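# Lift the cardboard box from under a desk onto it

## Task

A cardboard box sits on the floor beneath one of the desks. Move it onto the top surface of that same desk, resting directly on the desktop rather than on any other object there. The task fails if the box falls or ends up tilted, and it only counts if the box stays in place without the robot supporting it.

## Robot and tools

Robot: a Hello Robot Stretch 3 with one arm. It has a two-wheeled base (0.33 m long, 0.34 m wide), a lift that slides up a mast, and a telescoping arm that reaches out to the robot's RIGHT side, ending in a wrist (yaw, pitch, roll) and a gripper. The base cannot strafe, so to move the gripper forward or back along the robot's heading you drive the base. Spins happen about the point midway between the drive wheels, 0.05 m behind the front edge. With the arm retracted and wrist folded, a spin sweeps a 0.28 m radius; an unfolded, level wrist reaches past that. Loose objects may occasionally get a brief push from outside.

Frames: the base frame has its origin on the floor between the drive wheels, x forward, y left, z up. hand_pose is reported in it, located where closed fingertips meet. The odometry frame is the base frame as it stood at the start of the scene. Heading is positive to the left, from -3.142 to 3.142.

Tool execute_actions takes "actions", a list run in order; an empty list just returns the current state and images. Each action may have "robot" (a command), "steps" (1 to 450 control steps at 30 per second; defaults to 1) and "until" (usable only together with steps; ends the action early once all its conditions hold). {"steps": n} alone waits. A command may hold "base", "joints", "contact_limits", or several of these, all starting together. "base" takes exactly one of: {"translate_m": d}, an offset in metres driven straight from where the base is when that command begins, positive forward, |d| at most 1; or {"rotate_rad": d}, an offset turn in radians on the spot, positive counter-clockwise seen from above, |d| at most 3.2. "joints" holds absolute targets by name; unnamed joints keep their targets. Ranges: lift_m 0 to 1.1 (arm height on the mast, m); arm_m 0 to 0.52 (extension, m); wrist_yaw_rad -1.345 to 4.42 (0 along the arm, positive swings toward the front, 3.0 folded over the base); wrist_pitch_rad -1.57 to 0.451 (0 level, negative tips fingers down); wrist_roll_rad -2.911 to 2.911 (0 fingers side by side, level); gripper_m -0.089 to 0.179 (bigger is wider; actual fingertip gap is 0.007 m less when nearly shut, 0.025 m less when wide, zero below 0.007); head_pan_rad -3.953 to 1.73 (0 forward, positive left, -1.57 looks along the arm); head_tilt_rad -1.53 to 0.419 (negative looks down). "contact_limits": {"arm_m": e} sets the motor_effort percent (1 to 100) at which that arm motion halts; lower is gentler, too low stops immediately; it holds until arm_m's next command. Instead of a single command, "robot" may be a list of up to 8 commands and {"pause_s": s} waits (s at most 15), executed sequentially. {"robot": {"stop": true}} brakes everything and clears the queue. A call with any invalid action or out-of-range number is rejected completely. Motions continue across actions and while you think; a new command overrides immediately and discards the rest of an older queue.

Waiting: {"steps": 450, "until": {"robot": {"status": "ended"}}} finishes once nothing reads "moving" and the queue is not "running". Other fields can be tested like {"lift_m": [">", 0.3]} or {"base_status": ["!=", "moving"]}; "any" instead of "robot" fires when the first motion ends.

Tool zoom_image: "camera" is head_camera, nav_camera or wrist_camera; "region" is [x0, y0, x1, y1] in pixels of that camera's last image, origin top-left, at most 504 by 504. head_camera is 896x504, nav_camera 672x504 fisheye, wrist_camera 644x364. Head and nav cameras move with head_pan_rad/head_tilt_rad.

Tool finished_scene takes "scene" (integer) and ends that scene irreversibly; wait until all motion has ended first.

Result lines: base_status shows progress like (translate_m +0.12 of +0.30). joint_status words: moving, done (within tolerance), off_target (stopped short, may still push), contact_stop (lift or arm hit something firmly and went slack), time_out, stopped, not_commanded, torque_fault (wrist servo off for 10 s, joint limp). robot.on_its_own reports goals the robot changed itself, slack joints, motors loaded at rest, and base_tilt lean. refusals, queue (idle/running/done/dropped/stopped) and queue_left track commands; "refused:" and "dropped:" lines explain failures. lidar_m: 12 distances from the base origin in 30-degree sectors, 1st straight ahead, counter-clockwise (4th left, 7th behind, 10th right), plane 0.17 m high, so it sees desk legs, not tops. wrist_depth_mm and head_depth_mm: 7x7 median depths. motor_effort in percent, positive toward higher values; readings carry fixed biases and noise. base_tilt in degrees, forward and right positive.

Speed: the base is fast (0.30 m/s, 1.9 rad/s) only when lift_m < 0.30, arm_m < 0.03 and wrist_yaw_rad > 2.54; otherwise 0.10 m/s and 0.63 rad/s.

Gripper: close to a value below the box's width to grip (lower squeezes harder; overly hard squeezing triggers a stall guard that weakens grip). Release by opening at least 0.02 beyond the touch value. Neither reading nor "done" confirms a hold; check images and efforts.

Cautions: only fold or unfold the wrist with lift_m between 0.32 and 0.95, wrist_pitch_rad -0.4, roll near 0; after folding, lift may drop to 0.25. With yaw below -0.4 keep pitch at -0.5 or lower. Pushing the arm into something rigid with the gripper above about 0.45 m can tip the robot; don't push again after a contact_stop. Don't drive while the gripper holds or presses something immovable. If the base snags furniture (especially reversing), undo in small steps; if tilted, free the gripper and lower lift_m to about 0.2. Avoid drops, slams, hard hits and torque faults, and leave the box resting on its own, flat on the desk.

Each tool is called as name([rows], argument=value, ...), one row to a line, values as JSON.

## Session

execute_actions([
  {"robot":{"joints":{"head_tilt_rad":-0.7}},"steps":60,"until":{"robot":{"status":"ended"}}},
])

Scene clock: 0.97 s.
robot.base_odometry: x=+0.000 y=+0.000 heading=+0.000 (m, m, rad; robot's odometry frame)
robot.turned_by_wheels: +0.000 (rad since the last result)
robot.turned_by_imu: +0.000 (rad since the last result)
robot.base_tilt: forward=-0.5 right=+0.8 (deg)
robot.lidar_m: 0.93 0.80 0.80 0.92 1.58 1.86 1.08 0.93 0.93 1.07 1.57 1.64
robot.head_depth_mm: 1345 1582 1891 1891 1601 1360 1197 / 1198 1375 1606 1824 1587 1367 1199 / 1078 1225 1408 1661 1593 1382 1203 / 987 1100 1246 1439 1569 1368 1203 / 899 996 1118 1276 1464 1373 1206 / 831 913 1010 1141 1301 1368 1212 / 774 841 926 1032 1166 1314 1215
robot.base_status: not_commanded
robot.joint_positions: lift_m=+0.513 arm_m=+0.000 wrist_yaw_rad=+2.826 wrist_pitch_rad=-0.483 wrist_roll_rad=-0.003 gripper_m=+0.037 head_pan_rad=-0.011 head_tilt_rad=-0.691
robot.joint_goals: lift_m=+0.513 arm_m=+0.000 wrist_yaw_rad=+2.826 wrist_pitch_rad=-0.483 wrist_roll_rad=-0.003 gripper_m=+0.037 head_pan_rad=-0.011 head_tilt_rad=-0.700
robot.joint_status: lift_m=not_commanded arm_m=not_commanded wrist_yaw_rad=not_commanded wrist_pitch_rad=not_commanded wrist_roll_rad=not_commanded gripper_m=not_commanded head_pan_rad=not_commanded head_tilt_rad=done
robot.measured_speeds: translate_m=+0.000 rotate_rad=+0.000 lift_m=+0.000 arm_m=+0.000 wrist_yaw_rad=+0.000 wrist_pitch_rad=+0.000 wrist_roll_rad=+0.000 head_pan_rad=+0.000 head_tilt_rad=+0.000
robot: refusals=0 queue=done queue_left=0
robot.motor_effort: left_wheel=+0(0) right_wheel=+0(0) lift_m=+38(38) arm_m=+0(0) wrist_yaw_rad=-1(1) wrist_pitch_rad=+5(5) wrist_roll_rad=+1(1) gripper_m=+0(0) head_pan_rad=+2(1) head_tilt_rad=-4(25) (%)
robot.hand_pose: x=+0.0458 y=+0.0597 z=+0.5109 quat_wxyz=(+0.275, +0.703, +0.060, +0.653) (m; robot's base frame)
robot.wrist_depth_mm: - - - 867 745 663 593 / - - - 954 810 731 642 / - - - - 874 784 691 / - - - - 945 848 746 / 886 - 878 862 861 842 772 / 744 734 - 723 734 726 712 / 649 648 641 634 633 617 617
pictures: head_camera (sideways: a quarter turn clockwise sets it upright), nav_camera (sideways: a quarter turn counterclockwise sets it upright), wrist_camera
Images, in order (width x height): head_camera 896x504, nav_camera 672x504, wrist_camera 644x364.

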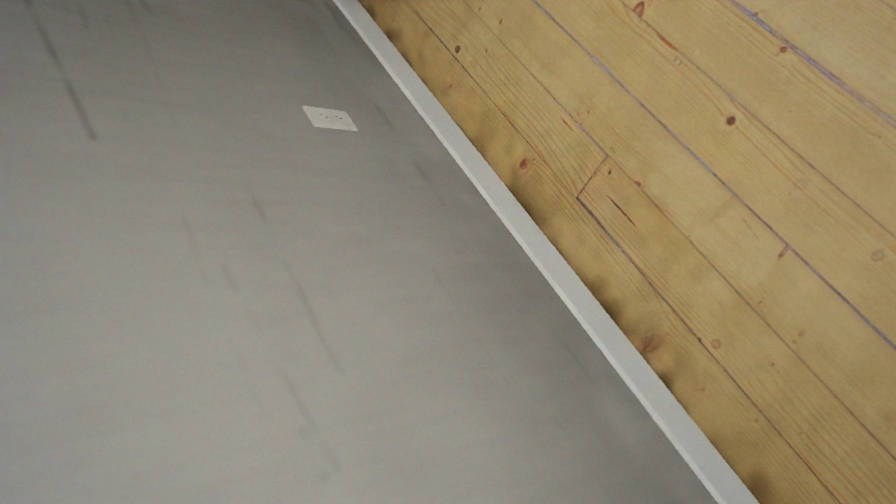

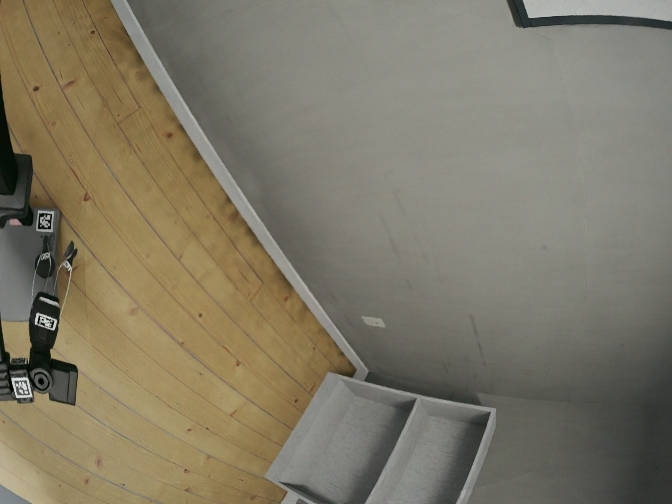

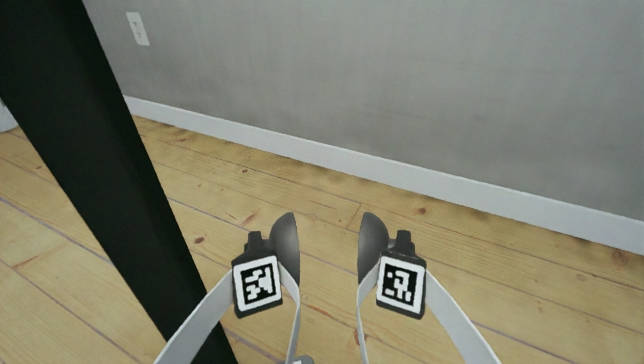

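execute_actions([
  {"robot":[{"joints":{"wrist_yaw_rad":3.0,"wrist_pitch_rad":-0.41}},{"joints":{"lift_m":0.26,"head_pan_rad":0.6}},{"base":{"rotate_rad":2.36}},{"base":{"translate_m":0.8}}],"steps":450,"until":{"robot":{"status":"ended"}}},
])

Scene clock: 19.60 s.
robot.base_odometry: x=-0.568 y=+0.564 heading=+2.360 (m, m, rad; robot's odometry frame)
robot.turned_by_wheels: +2.360 (rad since the last result)
robot.turned_by_imu: +2.340 (rad since the last result)
robot.base_tilt: forward=-0.5 right=+0.8 (deg)
robot.lidar_m: 1.06 1.10 1.52 0.94 0.97 1.32 2.36 1.13 0.82 0.79 0.81 1.10
robot.head_depth_mm: 947 1056 1178 1329 1505 1367 1200 / 1019 1128 1260 1442 1560 1369 1205 / 1088 1215 1373 1594 1597 1377 1199 / 1154 1305 1492 1746 1594 1369 1206 / 1231 1396 1627 1829 1608 1378 1208 / 1326 1527 1791 1932 1615 1388 1215 / 1427 1651 1970 1948 1614 1377 1219
robot.base_status: done (translate_m +0.8000 of +0.8000)
robot.joint_positions: lift_m=+0.260 arm_m=+0.000 wrist_yaw_rad=+2.999 wrist_pitch_rad=-0.432 wrist_roll_rad=-0.003 gripper_m=+0.037 head_pan_rad=+0.593 head_tilt_rad=-0.692
robot.joint_goals: lift_m=+0.260 arm_m=+0.000 wrist_yaw_rad=+3.000 wrist_pitch_rad=-0.410 wrist_roll_rad=-0.003 gripper_m=+0.037 head_pan_rad=+0.600 head_tilt_rad=-0.700
robot.joint_status: lift_m=done arm_m=not_commanded wrist_yaw_rad=done wrist_pitch_rad=done wrist_roll_rad=not_commanded gripper_m=not_commanded head_pan_rad=done head_tilt_rad=done
robot.measured_speeds: translate_m=+0.000 rotate_rad=+0.000 lift_m=+0.000 arm_m=+0.000 wrist_yaw_rad=+0.000 wrist_pitch_rad=+0.000 wrist_roll_rad=+0.000 head_pan_rad=+0.000 head_tilt_rad=+0.000
robot: refusals=0 queue=done queue_left=0
robot.motor_effort: left_wheel=-2(11) right_wheel=+2(8) lift_m=+34(38) arm_m=-1(1) wrist_yaw_rad=+2(2) wrist_pitch_rad=+8(10) wrist_roll_rad=+1(1) gripper_m=+0(0) head_pan_rad=+5(43) head_tilt_rad=-3(4) (%)
robot.hand_pose: x=+0.0103 y=+0.0751 z=+0.2698 quat_wxyz=(+0.200, +0.698, +0.103, +0.680) (m; robot's base frame)
robot.wrist_depth_mm: 799 - 862 919 - - - / 882 903 963 - - - - / 956 939 936 928 909 885 841 / 722 707 701 691 683 673 659 / 583 568 - 555 564 545 543 / 479 494 - - 462 455 444 / - - - - 397 392 385
pictures: head_camera (sideways: a quarter turn clockwise sets it upright), nav_camera (sideways: a quarter turn counterclockwise sets it upright), wrist_camera
Images, in order (width x height): head_camera 896x504, nav_camera 672x504, wrist_camera 644x364.

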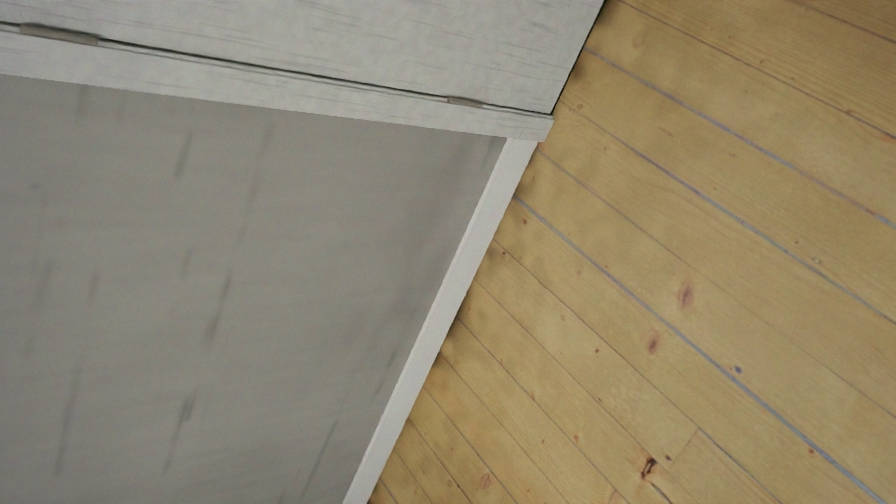

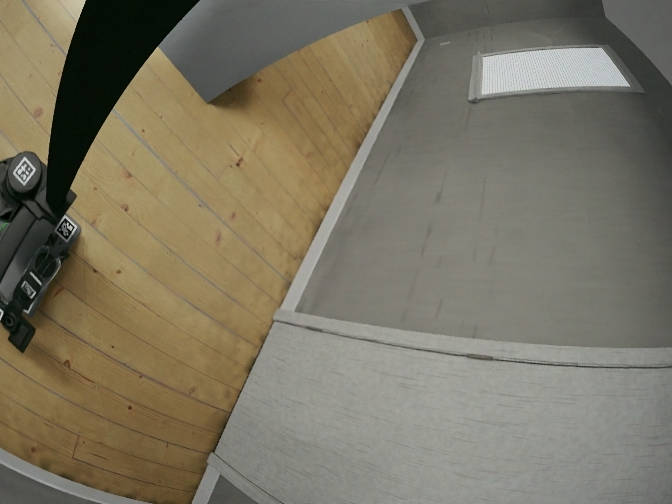

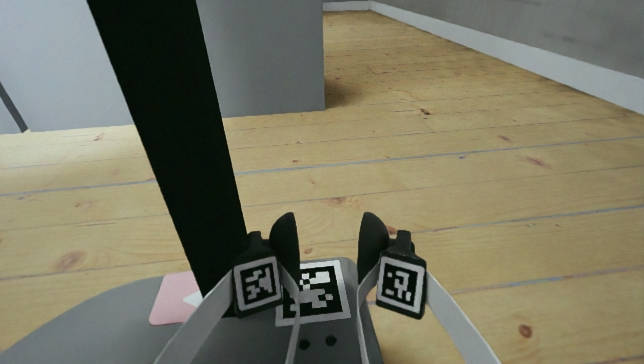

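execute_actions([
  {"robot":[{"base":{"translate_m":0.61},"joints":{"head_pan_rad":0.9,"head_tilt_rad":-0.6}},{"base":{"rotate_rad":1.59}},{"base":{"translate_m":1.0}},{"base":{"translate_m":0.8}}],"steps":450,"until":{"robot":{"status":"ended"}}},
  {"steps":300,"until":{"robot":{"status":"ended"}}},
])

Scene clock: 42.07 s.
robot.base_odometry: x=-2.244 y=-0.308 heading=-2.333 (m, m, rad; robot's odometry frame)
robot.turned_by_wheels: +1.590 (rad since the last result)
robot.turned_by_imu: +1.586 (rad since the last result)
robot.base_tilt: forward=-0.6 right=+0.8 (deg)
robot.lidar_m: 1.93 1.84 2.54 1.47 0.62 0.68 1.76 0.68 0.50 0.48 0.50 0.69
robot.head_depth_mm: 2054 2574 2623 2100 1721 1446 1244 / 2378 2806 2773 2108 1719 1448 1245 / 2702 3016 2676 2117 1716 1446 1250 / 3187 3503 2815 2130 1722 1446 1253 / 3397 3615 2807 2150 1732 1447 1257 / 3161 3463 2813 2158 1730 1458 1253 / 2901 3198 2828 2173 1744 1464 1262
robot.base_status: done (translate_m +0.8000 of +0.8000)
robot.joint_positions: lift_m=+0.260 arm_m=+0.000 wrist_yaw_rad=+3.000 wrist_pitch_rad=-0.431 wrist_roll_rad=-0.003 gripper_m=+0.037 head_pan_rad=+0.893 head_tilt_rad=-0.605
robot.joint_goals: lift_m=+0.260 arm_m=+0.000 wrist_yaw_rad=+3.000 wrist_pitch_rad=-0.410 wrist_roll_rad=-0.003 gripper_m=+0.037 head_pan_rad=+0.900 head_tilt_rad=-0.600
robot.joint_status: lift_m=done arm_m=not_commanded wrist_yaw_rad=done wrist_pitch_rad=done wrist_roll_rad=not_commanded gripper_m=not_commanded head_pan_rad=done head_tilt_rad=done
robot.measured_speeds: translate_m=+0.000 rotate_rad=+0.000 lift_m=+0.000 arm_m=+0.000 wrist_yaw_rad=+0.000 wrist_pitch_rad=+0.000 wrist_roll_rad=+0.000 head_pan_rad=+0.000 head_tilt_rad=+0.000
robot: refusals=0 queue=done queue_left=0
robot.motor_effort: left_wheel=-2(11) right_wheel=+2(9) lift_m=+34(34) arm_m=-1(1) wrist_yaw_rad=+1(0) wrist_pitch_rad=+8(8) wrist_roll_rad=+0(1) gripper_m=+0(0) head_pan_rad=+5(35) head_tilt_rad=+1(7) (%)
robot.hand_pose: x=+0.0103 y=+0.0752 z=+0.2698 quat_wxyz=(+0.200, +0.698, +0.102, +0.680) (m; robot's base frame)
robot.wrist_depth_mm: - - - - - - - / 755 - - - - - - / 529 762 921 912 902 879 880 / 566 639 694 684 685 668 664 / 571 558 - 552 566 550 537 / 471 502 - - 465 456 448 / - - - - 392 387 384
pictures: head_camera (sideways: a quarter turn clockwise sets it upright), nav_camera (sideways: a quarter turn counterclockwise sets it upright), wrist_camera
Images, in order (width x height): head_camera 896x504, nav_camera 672x504, wrist_camera 644x364.

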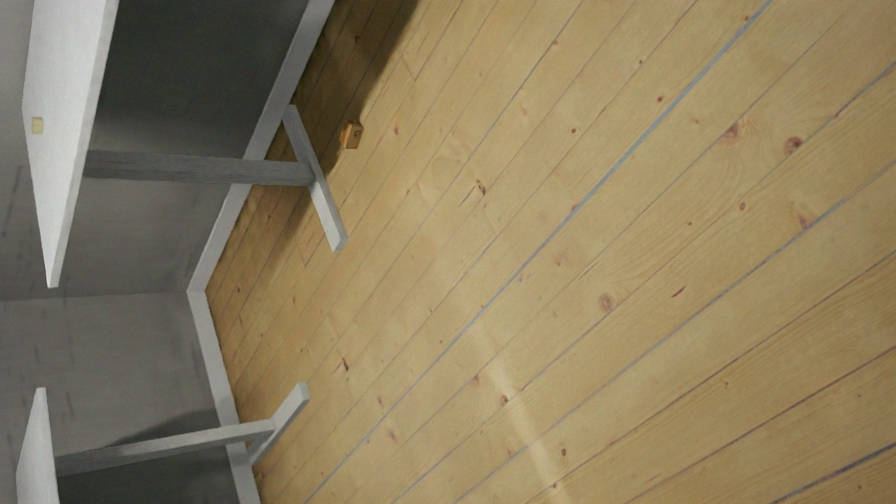

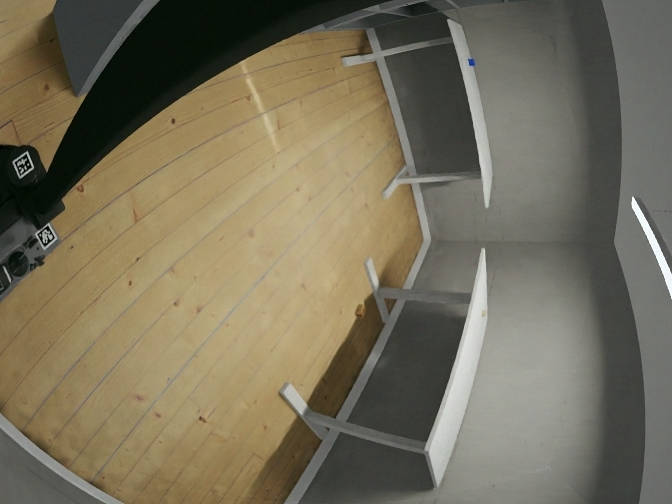

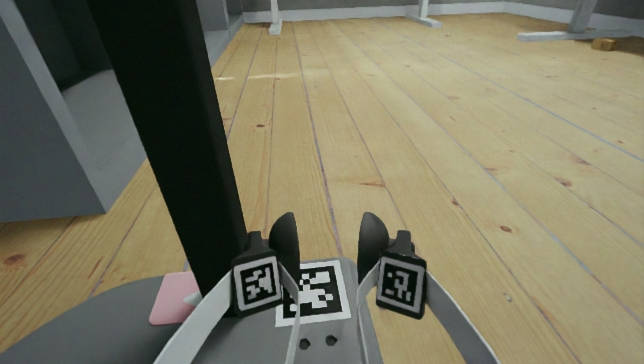

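execute_actions([
  {"robot":[{"base":{"rotate_rad":0.95},"joints":{"head_pan_rad":-1.57,"head_tilt_rad":-1.0}},{"base":{"translate_m":1.0}},{"base":{"translate_m":0.85}},{"base":{"rotate_rad":0.63}},{"joints":{"lift_m":0.36,"gripper_m":0.17}},{"joints":{"wrist_yaw_rad":0}},{"joints":{"wrist_pitch_rad":-1.0,"arm_m":0.2}}],"steps":450,"until":{"robot":{"status":"ended"}}},
  {"steps":450,"until":{"robot":{"status":"ended"}}},
])

Scene clock: 73.47 s.
robot.base_odometry: x=-1.900 y=-2.126 heading=-0.754 (m, m, rad; robot's odometry frame)
robot.turned_by_wheels: +1.580 (rad since the last result)
robot.turned_by_imu: +1.575 (rad since the last result)
robot.base_tilt: forward=-0.5 right=+0.8 (deg)
robot.lidar_m: 1.29 1.73 1.65 1.45 1.97 2.05 1.99 1.08 1.16 1.12 0.75 1.62
robot.head_depth_mm: 551 478 444 1474 1328 1214 1134 / 554 480 446 1477 1362 1232 - / 557 482 447 1483 1285 1225 - / 560 483 450 1487 1330 1229 1127 / 562 486 452 1494 1348 1231 1127 / 564 487 453 1432 1335 1234 1132 / 567 489 455 1483 1358 1234 1134
robot.base_status: done (rotate_rad +0.6299 of +0.6300)
robot.joint_positions: lift_m=+0.360 arm_m=+0.200 wrist_yaw_rad=+0.000 wrist_pitch_rad=-1.004 wrist_roll_rad=-0.003 gripper_m=+0.170 head_pan_rad=-1.564 head_tilt_rad=-0.988
robot.joint_goals: lift_m=+0.360 arm_m=+0.200 wrist_yaw_rad=+0.000 wrist_pitch_rad=-1.000 wrist_roll_rad=-0.003 gripper_m=+0.170 head_pan_rad=-1.570 head_tilt_rad=-1.000
robot.joint_status: lift_m=done arm_m=done wrist_yaw_rad=done wrist_pitch_rad=done wrist_roll_rad=not_commanded gripper_m=done head_pan_rad=done head_tilt_rad=done
robot.measured_speeds: translate_m=+0.000 rotate_rad=+0.000 lift_m=+0.000 arm_m=+0.000 wrist_yaw_rad=+0.000 wrist_pitch_rad=+0.000 wrist_roll_rad=+0.000 head_pan_rad=+0.000 head_tilt_rad=+0.000
robot: refusals=0 queue=done queue_left=0
robot.motor_effort: left_wheel=-2(12) right_wheel=+2(8) lift_m=+44(45) arm_m=+3(3) wrist_yaw_rad=-2(3) wrist_pitch_rad=+1(9) wrist_roll_rad=+1(1) gripper_m=+0(82) head_pan_rad=-3(54) head_tilt_rad=-5(21) (%)
robot.hand_pose: x=-0.0216 y=-0.4620 z=+0.2695 quat_wxyz=(+0.621, +0.341, -0.618, -0.340) (m; robot's base frame)
robot.wrist_depth_mm: 594 588 607 593 594 589 567 / 406 534 553 554 541 535 535 / 480 512 511 503 499 497 493 / 444 483 471 461 465 458 459 / 418 449 442 439 434 436 426 / 394 - 414 414 408 407 402 / 388 389 389 387 381 382 374
pictures: head_camera (sideways: a quarter turn clockwise sets it upright), nav_camera (sideways: a quarter turn counterclockwise sets it upright), wrist_camera
Images, in order (width x height): head_camera 896x504, nav_camera 672x504, wrist_camera 644x364.

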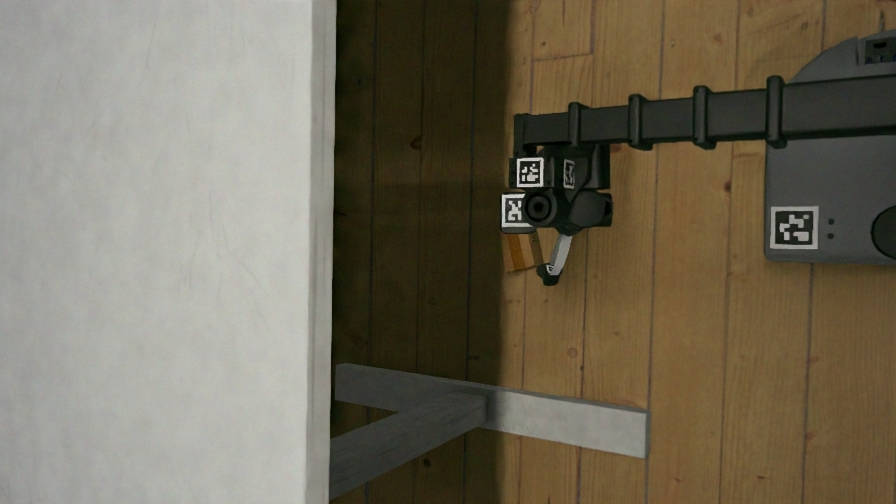

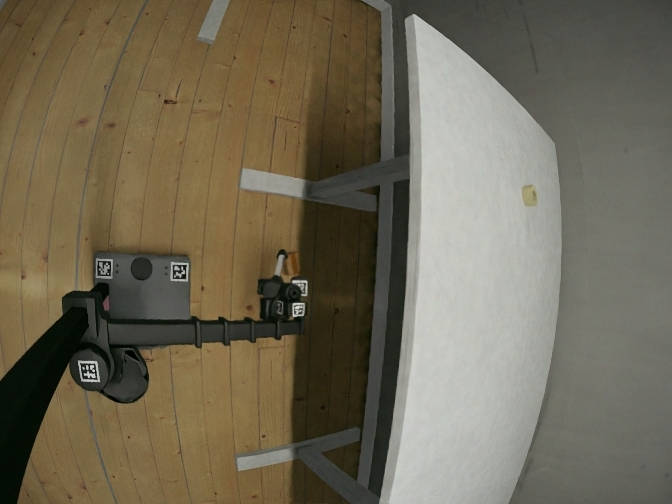

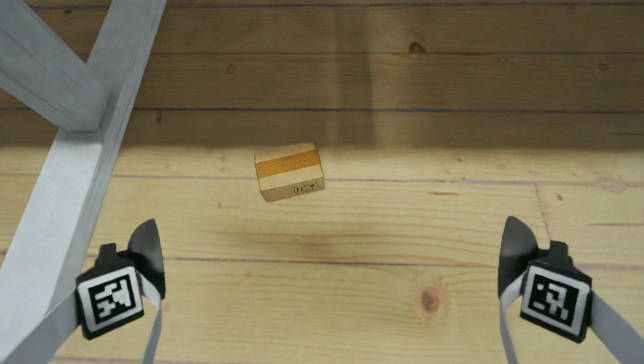

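execute_actions([
  {"robot":[{"joints":{"wrist_yaw_rad":1.78,"arm_m":0.49,"lift_m":0.26},"base":{"translate_m":-0.04}},{"joints":{"lift_m":0.21}}],"steps":300,"until":{"robot":{"status":"ended"}}},
])

Scene clock: 105.80 s.
robot.base_odometry: x=-1.929 y=-2.099 heading=-0.754 (m, m, rad; robot's odometry frame)
robot.turned_by_wheels: +0.000 (rad since the last result)
robot.turned_by_imu: +0.000 (rad since the last result)
robot.base_tilt: forward=-0.6 right=+0.9 (deg)
robot.lidar_m: 1.33 1.77 1.66 1.45 1.98 2.01 1.95 1.05 1.15 1.12 0.77 1.62
robot.head_depth_mm: 551 478 444 1480 1334 1218 1137 / 553 480 445 1480 1340 1221 - / 557 481 446 1440 1341 1226 - / 559 484 449 1511 1342 1226 1127 / 560 486 450 1491 1343 1234 1130 / 563 487 452 1473 1348 1231 1134 / 567 490 454 1442 1341 1234 1134
robot.base_status: done (translate_m -0.0400 of -0.0400)
robot.joint_positions: lift_m=+0.210 arm_m=+0.490 wrist_yaw_rad=+1.779 wrist_pitch_rad=-1.005 wrist_roll_rad=-0.003 gripper_m=+0.170 head_pan_rad=-1.564 head_tilt_rad=-0.988
robot.joint_goals: lift_m=+0.210 arm_m=+0.490 wrist_yaw_rad=+1.780 wrist_pitch_rad=-1.000 wrist_roll_rad=-0.003 gripper_m=+0.170 head_pan_rad=-1.570 head_tilt_rad=-1.000
robot.joint_status: lift_m=done arm_m=done wrist_yaw_rad=done wrist_pitch_rad=done wrist_roll_rad=not_commanded gripper_m=done head_pan_rad=done head_tilt_rad=done
robot.measured_speeds: translate_m=+0.000 rotate_rad=+0.000 lift_m=+0.000 arm_m=+0.000 wrist_yaw_rad=+0.000 wrist_pitch_rad=+0.000 wrist_roll_rad=+0.000 head_pan_rad=+0.000 head_tilt_rad=+0.000
robot: refusals=0 queue=done queue_left=0
robot.motor_effort: left_wheel=-1(9) right_wheel=+3(2) lift_m=+34(44) arm_m=+3(3) wrist_yaw_rad=+1(0) wrist_pitch_rad=+2(2) wrist_roll_rad=+0(0) gripper_m=+0(0) head_pan_rad=-4(3) head_tilt_rad=-5(3) (%)
robot.hand_pose: x=+0.0933 y=-0.6107 z=+0.1197 quat_wxyz=(+0.655, +0.695, -0.124, +0.268) (m; robot's base frame)
robot.wrist_depth_mm: 403 398 384 368 346 329 330 / 370 366 358 356 350 346 336 / 342 340 334 330 325 324 319 / 316 312 309 306 304 301 295 / 294 292 290 236 284 281 276 / 277 - 269 221 264 264 260 / - 256 253 209 248 247 244
pictures: head_camera (sideways: a quarter turn clockwise sets it upright), nav_camera (sideways: a quarter turn counterclockwise sets it upright), wrist_camera
Images, in order (width x height): head_camera 896x504, nav_camera 672x504, wrist_camera 644x364.

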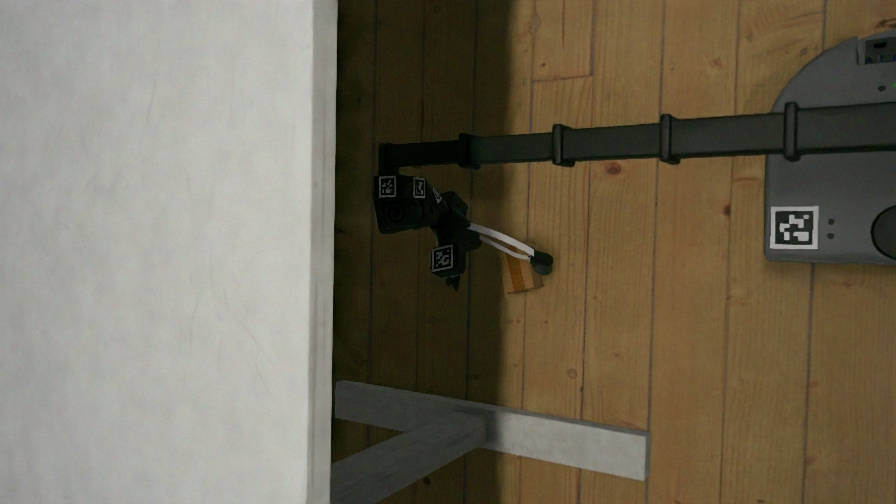

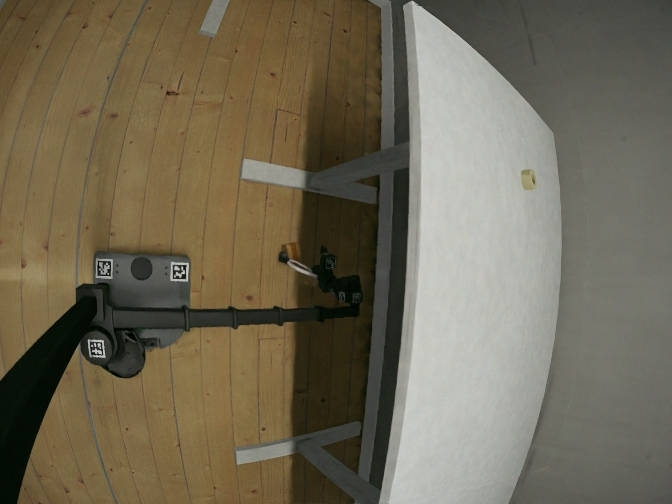

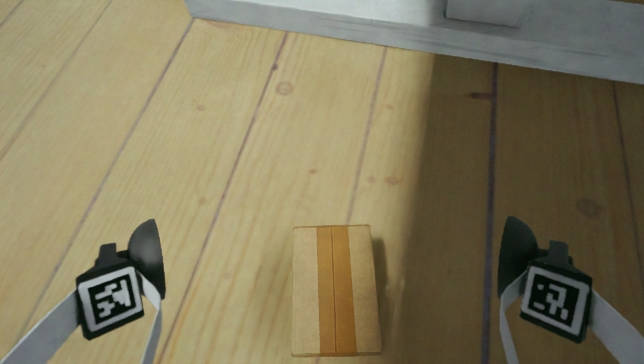

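execute_actions([
  {"robot":[{"joints":{"arm_m":0.497,"gripper_m":0.13},"base":{"translate_m":-0.018}},{"joints":{"lift_m":0.118}},{"joints":{"gripper_m":0.018}},{"pause_s":0.4},{"joints":{"lift_m":0.2}}],"steps":400,"until":{"robot":{"status":"ended"}}},
])

Scene clock: 120.10 s.
robot.base_odometry: x=-1.942 y=-2.086 heading=-0.754 (m, m, rad; robot's odometry frame)
robot.turned_by_wheels: +0.000 (rad since the last result)
robot.turned_by_imu: +0.000 (rad since the last result)
robot.base_tilt: forward=-0.6 right=+0.8 (deg)
robot.lidar_m: 1.34 1.77 1.68 1.44 1.98 1.99 1.93 1.03 1.15 1.12 0.78 1.62
robot.head_depth_mm: 551 478 444 1479 1330 1222 1128 / 554 480 446 1482 1336 1213 - / 555 482 447 1441 1349 1225 - / 559 483 449 1508 1340 1226 1127 / 562 486 451 1493 1343 1231 1129 / 565 487 452 1474 1351 1232 1136 / 566 489 453 1389 1333 1239 1138
robot.base_status: done (translate_m -0.0180 of -0.0180)
robot.joint_positions: lift_m=+0.200 arm_m=+0.497 wrist_yaw_rad=+1.779 wrist_pitch_rad=-1.008 wrist_roll_rad=-0.003 gripper_m=+0.019 head_pan_rad=-1.564 head_tilt_rad=-0.988
robot.joint_goals: lift_m=+0.200 arm_m=+0.497 wrist_yaw_rad=+1.780 wrist_pitch_rad=-1.000 wrist_roll_rad=-0.003 gripper_m=+0.018 head_pan_rad=-1.570 head_tilt_rad=-1.000
robot.joint_status: lift_m=done arm_m=done wrist_yaw_rad=done wrist_pitch_rad=done wrist_roll_rad=not_commanded gripper_m=done head_pan_rad=done head_tilt_rad=done
robot.measured_speeds: translate_m=+0.000 rotate_rad=+0.000 lift_m=+0.000 arm_m=+0.000 wrist_yaw_rad=+0.000 wrist_pitch_rad=+0.000 wrist_roll_rad=+0.000 head_pan_rad=+0.000 head_tilt_rad=+0.000
robot: refusals=0 queue=done queue_left=0
robot.motor_effort: left_wheel=-2(9) right_wheel=+2(4) lift_m=+44(46) arm_m=+3(3) wrist_yaw_rad=+2(2) wrist_pitch_rad=+3(3) wrist_roll_rad=+0(0) gripper_m=-16(90) head_pan_rad=-5(4) head_tilt_rad=-4(5) (%)
robot.hand_pose: x=+0.0924 y=-0.6179 z=+0.1089 quat_wxyz=(+0.656, +0.695, -0.123, +0.267) (m; robot's base frame)
robot.wrist_depth_mm: 387 384 375 370 356 333 321 / 355 349 346 345 338 331 330 / 332 323 321 314 313 308 304 / 303 298 294 148 287 290 284 / 282 282 280 138 265 270 267 / 264 262 - 129 129 252 251 / 247 247 243 125 239 239 236
pictures: head_camera (sideways: a quarter turn clockwise sets it upright), nav_camera (sideways: a quarter turn counterclockwise sets it upright), wrist_camera
Images, in order (width x height): head_camera 896x504, nav_camera 672x504, wrist_camera 644x364.

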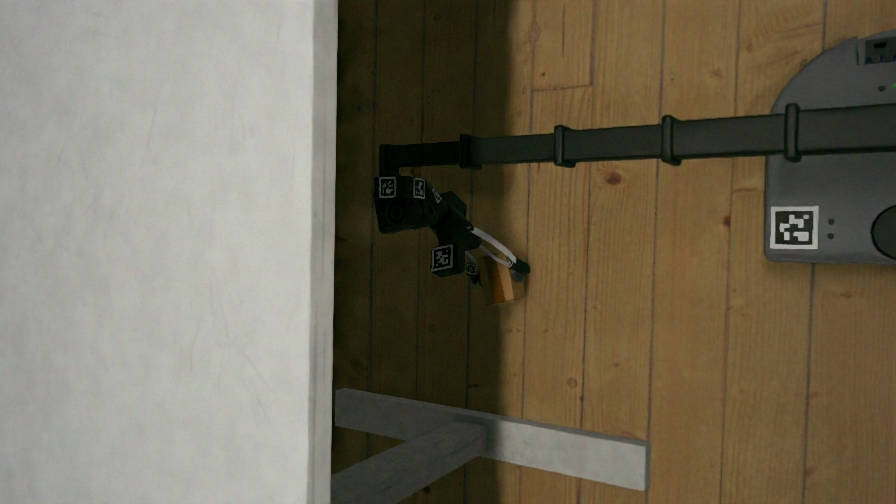

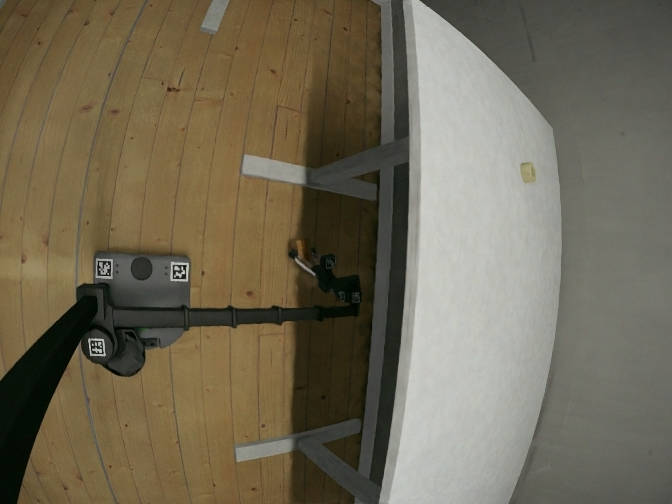

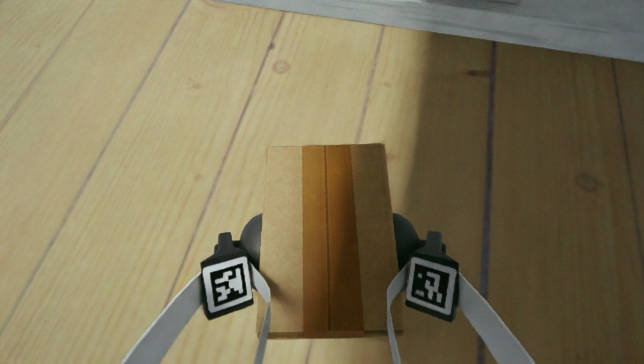

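execute_actions([
  {"robot":[{"joints":{"lift_m":0.36,"arm_m":0.05,"wrist_yaw_rad":1.5}},{"joints":{"lift_m":1.098,"head_tilt_rad":-0.7}}],"steps":450,"until":{"robot":{"status":"ended"}}},
  {"steps":300,"until":{"robot":{"status":"ended"}}},
])

Scene clock: 141.13 s.
robot.base_odometry: x=-1.942 y=-2.086 heading=-0.754 (m, m, rad; robot's odometry frame)
robot.turned_by_wheels: +0.000 (rad since the last result)
robot.turned_by_imu: +0.000 (rad since the last result)
robot.base_tilt: forward=-0.5 right=+0.9 (deg)
robot.lidar_m: 1.35 1.77 1.67 1.45 1.98 1.99 1.93 1.03 1.15 1.12 0.78 1.62
robot.head_depth_mm: - - - - 1481 1353 1188 / - - - - 1513 1358 1196 / - - - - 1541 1360 1195 / 979 805 683 - 1523 1370 1197 / 981 814 - 513 - 1326 1199 / 994 834 - 486 309 289 1203 / 999 861 - 488 451 288 1170
robot.base_status: done (translate_m -0.0180 of -0.0180)
robot.joint_positions: lift_m=+1.097 arm_m=+0.050 wrist_yaw_rad=+1.501 wrist_pitch_rad=-1.009 wrist_roll_rad=-0.003 gripper_m=+0.019 head_pan_rad=-1.564 head_tilt_rad=-0.705
robot.joint_goals: lift_m=+1.098 arm_m=+0.050 wrist_yaw_rad=+1.500 wrist_pitch_rad=-1.000 wrist_roll_rad=-0.003 gripper_m=+0.018 head_pan_rad=-1.570 head_tilt_rad=-0.700
robot.joint_status: lift_m=done arm_m=done wrist_yaw_rad=done wrist_pitch_rad=done wrist_roll_rad=not_commanded gripper_m=done head_pan_rad=done head_tilt_rad=done
robot.measured_speeds: translate_m=+0.000 rotate_rad=+0.000 lift_m=+0.000 arm_m=+0.000 wrist_yaw_rad=+0.000 wrist_pitch_rad=+0.000 wrist_roll_rad=+0.000 head_pan_rad=+0.000 head_tilt_rad=+0.000
robot: refusals=0 queue=done queue_left=0
robot.motor_effort: left_wheel=-1(2) right_wheel=+2(2) lift_m=+44(45) arm_m=-3(5) wrist_yaw_rad=+0(2) wrist_pitch_rad=+3(3) wrist_roll_rad=+1(1) gripper_m=-16(16) head_pan_rad=-3(4) head_tilt_rad=+1(15) (%)
robot.hand_pose: x=+0.0945 y=-0.2036 z=+1.0062 quat_wxyz=(+0.687, +0.672, -0.218, +0.173) (m; robot's base frame)
robot.wrist_depth_mm: - - - - - 293 288 / - - - - - 270 267 / - - - - - 253 248 / - - - 148 - 239 229 / - - - 138 - 224 216 / - - - 130 129 221 204 / - - - 125 - 215 192
pictures: head_camera (sideways: a quarter turn clockwise sets it upright), nav_camera (sideways: a quarter turn counterclockwise sets it upright), wrist_camera
Images, in order (width x height): head_camera 896x504, nav_camera 672x504, wrist_camera 644x364.

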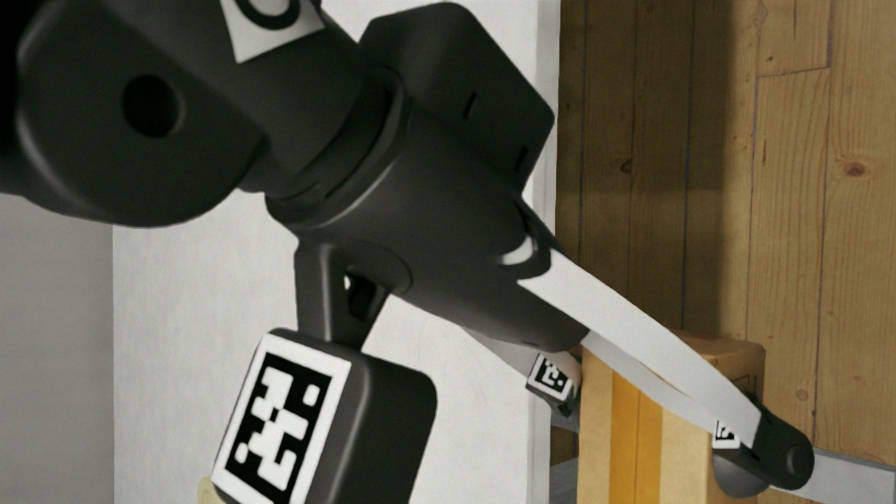

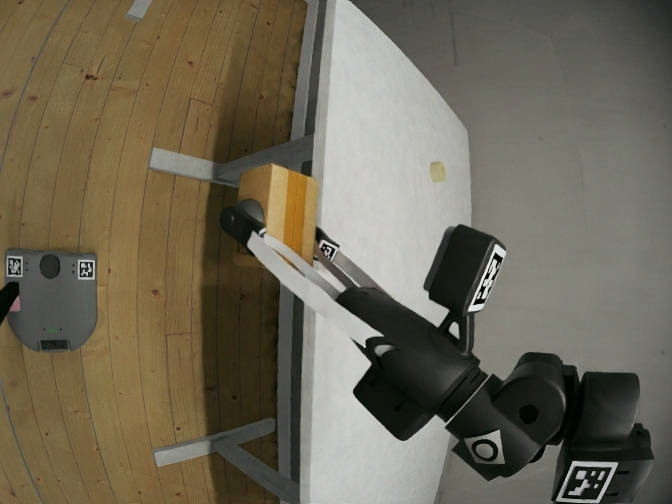

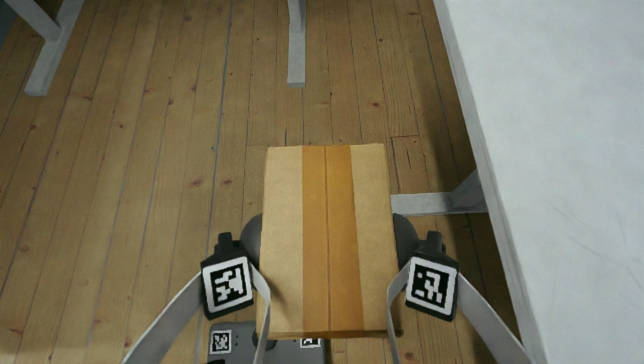

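execute_actions([
  {"robot":{"joints":{"arm_m":0.34},"contact_limits":{"arm_m":15}},"steps":300,"until":{"robot":{"status":"ended"}}},
])

Scene clock: 149.07 s.
robot.base_odometry: x=-1.942 y=-2.086 heading=-0.754 (m, m, rad; robot's odometry frame)
robot.turned_by_wheels: +0.000 (rad since the last result)
robot.turned_by_imu: +0.000 (rad since the last result)
robot.base_tilt: forward=-0.5 right=+0.9 (deg)
robot.lidar_m: 1.34 1.77 1.68 1.45 1.98 1.98 1.93 1.03 1.15 1.12 0.78 1.61
robot.head_depth_mm: 962 793 606 491 1471 1357 1196 / 966 799 610 493 1469 1360 1195 / - 768 613 495 1502 1361 1194 / 981 740 616 497 1520 1366 1192 / 1006 844 510 498 1520 1367 1205 / 996 815 519 500 1513 1373 1202 / 1000 821 624 501 1135 1305 1195
robot.base_status: done (translate_m -0.0180 of -0.0180)
robot.joint_positions: lift_m=+1.097 arm_m=+0.340 wrist_yaw_rad=+1.500 wrist_pitch_rad=-1.009 wrist_roll_rad=-0.003 gripper_m=+0.019 head_pan_rad=-1.564 head_tilt_rad=-0.705
robot.joint_goals: lift_m=+1.098 arm_m=+0.340 wrist_yaw_rad=+1.500 wrist_pitch_rad=-1.000 wrist_roll_rad=-0.003 gripper_m=+0.018 head_pan_rad=-1.570 head_tilt_rad=-0.700
robot.joint_status: lift_m=done arm_m=done wrist_yaw_rad=done wrist_pitch_rad=done wrist_roll_rad=not_commanded gripper_m=done head_pan_rad=done head_tilt_rad=done
robot.measured_speeds: translate_m=+0.000 rotate_rad=+0.000 lift_m=+0.000 arm_m=+0.000 wrist_yaw_rad=+0.000 wrist_pitch_rad=+0.000 wrist_roll_rad=+0.000 head_pan_rad=+0.000 head_tilt_rad=+0.000
robot: refusals=0 queue=done queue_left=0
robot.motor_effort: left_wheel=-2(2) right_wheel=+1(2) lift_m=+44(44) arm_m=+3(4) wrist_yaw_rad=-1(2) wrist_pitch_rad=+4(3) wrist_roll_rad=+0(1) gripper_m=-16(15) head_pan_rad=-4(4) head_tilt_rad=+0(1) (%)
robot.contact_limits: arm_m 15 (drawing in: default 23, maximum 38; extending or still: default 32, maximum 52)
robot.hand_pose: x=+0.0945 y=-0.4931 z=+1.0062 quat_wxyz=(+0.687, +0.672, -0.219, +0.173) (m; robot's base frame)
robot.wrist_depth_mm: - - 301 297 297 293 275 / - - 279 274 272 269 264 / - 268 257 253 254 249 245 / - 244 239 148 231 232 229 / - 227 225 138 215 217 216 / - 211 - 129 128 203 202 / - 199 197 125 192 191 190
pictures: head_camera (sideways: a quarter turn clockwise sets it upright), nav_camera (sideways: a quarter turn counterclockwise sets it upright), wrist_camera
Images, in order (width x height): head_camera 896x504, nav_camera 672x504, wrist_camera 644x364.

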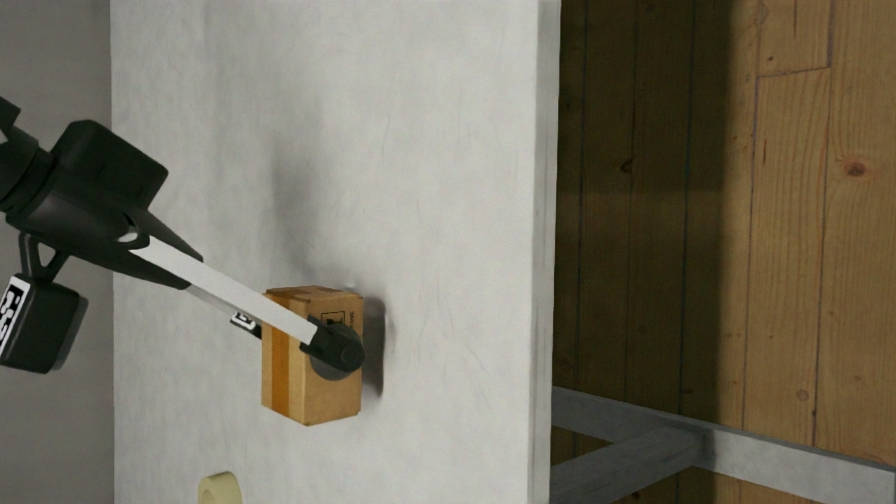

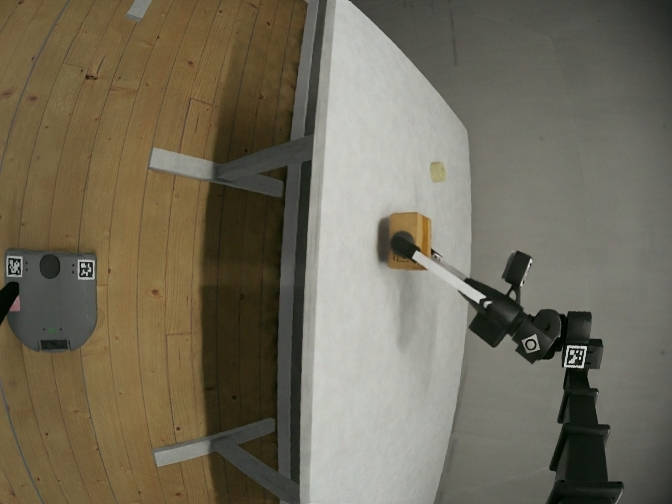

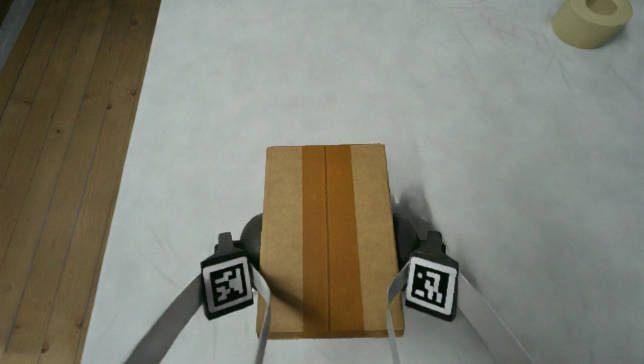

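execute_actions([
  {"robot":{"joints":{"lift_m":1.072}},"steps":200,"until":{"robot":{"status":"ended"}}},
  {"robot":[{"joints":{"gripper_m":0.13}},{"joints":{"lift_m":1.098},"base":{"translate_m":-0.12}}],"steps":300,"until":{"robot":{"status":"ended"}}},
])

Scene clock: 162.13 s.
robot.base_odometry: x=-2.029 y=-2.004 heading=-0.754 (m, m, rad; robot's odometry frame)
robot.turned_by_wheels: +0.000 (rad since the last result)
robot.turned_by_imu: +0.000 (rad since the last result)
robot.base_tilt: forward=-0.6 right=+0.9 (deg)
robot.lidar_m: 1.47 1.88 1.74 1.45 1.98 1.87 1.81 0.94 0.97 1.11 0.85 1.62
robot.head_depth_mm: 959 791 606 492 1471 1353 1197 / 967 799 610 493 1478 1360 1196 / - 769 614 494 1473 1368 1200 / 987 742 615 497 1514 1358 1200 / 1007 850 615 498 1520 1363 1201 / 993 818 631 500 1523 1372 1204 / 1000 820 549 502 1493 1342 1213
robot.base_status: done (translate_m -0.1200 of -0.1200)
robot.joint_positions: lift_m=+1.097 arm_m=+0.340 wrist_yaw_rad=+1.500 wrist_pitch_rad=-1.009 wrist_roll_rad=-0.003 gripper_m=+0.130 head_pan_rad=-1.564 head_tilt_rad=-0.705
robot.joint_goals: lift_m=+1.098 arm_m=+0.340 wrist_yaw_rad=+1.500 wrist_pitch_rad=-1.000 wrist_roll_rad=-0.003 gripper_m=+0.130 head_pan_rad=-1.570 head_tilt_rad=-0.700
robot.joint_status: lift_m=done arm_m=done wrist_yaw_rad=done wrist_pitch_rad=done wrist_roll_rad=not_commanded gripper_m=done head_pan_rad=done head_tilt_rad=done
robot.measured_speeds: translate_m=+0.000 rotate_rad=+0.000 lift_m=+0.000 arm_m=+0.000 wrist_yaw_rad=+0.000 wrist_pitch_rad=+0.000 wrist_roll_rad=+0.000 head_pan_rad=+0.000 head_tilt_rad=+0.000
robot: refusals=0 queue=done queue_left=0
robot.motor_effort: left_wheel=-2(10) right_wheel=+2(4) lift_m=+43(46) arm_m=+3(3) wrist_yaw_rad=-1(1) wrist_pitch_rad=+3(3) wrist_roll_rad=+1(1) gripper_m=+0(81) head_pan_rad=-4(3) head_tilt_rad=+0(0) (%)
robot.contact_limits: arm_m 15 (drawing in: default 23, maximum 38; extending or still: default 32, maximum 52)
robot.hand_pose: x=+0.0945 y=-0.4931 z=+1.0062 quat_wxyz=(+0.687, +0.672, -0.219, +0.173) (m; robot's base frame)
robot.wrist_depth_mm: - - 305 294 298 291 290 / - - 279 212 271 269 267 / - 267 256 205 252 248 246 / - 244 240 236 234 232 229 / - 229 223 220 218 220 216 / - 215 209 207 206 - 202 / - 198 197 196 195 192 191
pictures: head_camera (sideways: a quarter turn clockwise sets it upright), nav_camera (sideways: a quarter turn counterclockwise sets it upright), wrist_camera
Images, in order (width x height): head_camera 896x504, nav_camera 672x504, wrist_camera 644x364.

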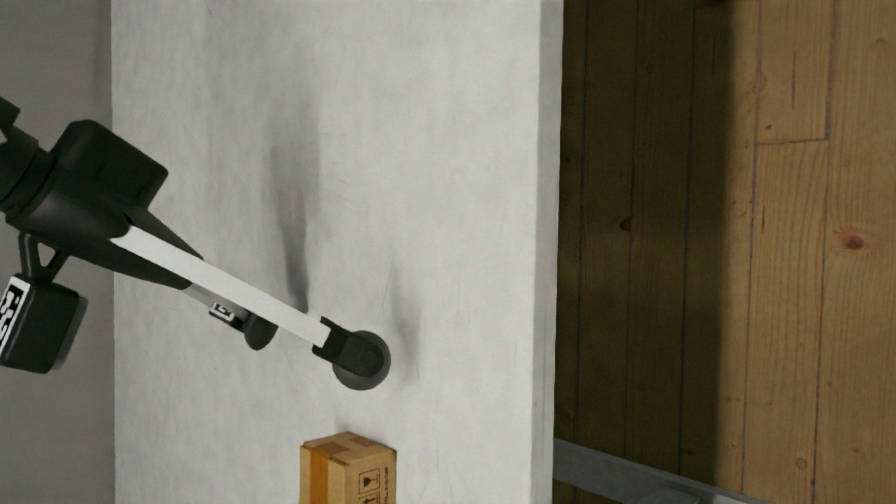

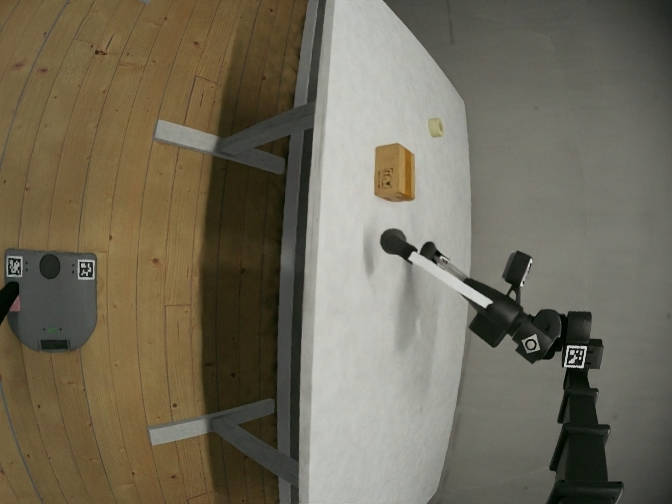

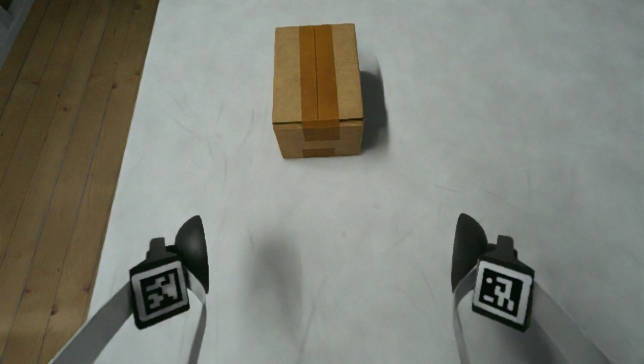

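finished_scene(scene=2)

The scene is finished: the task was done.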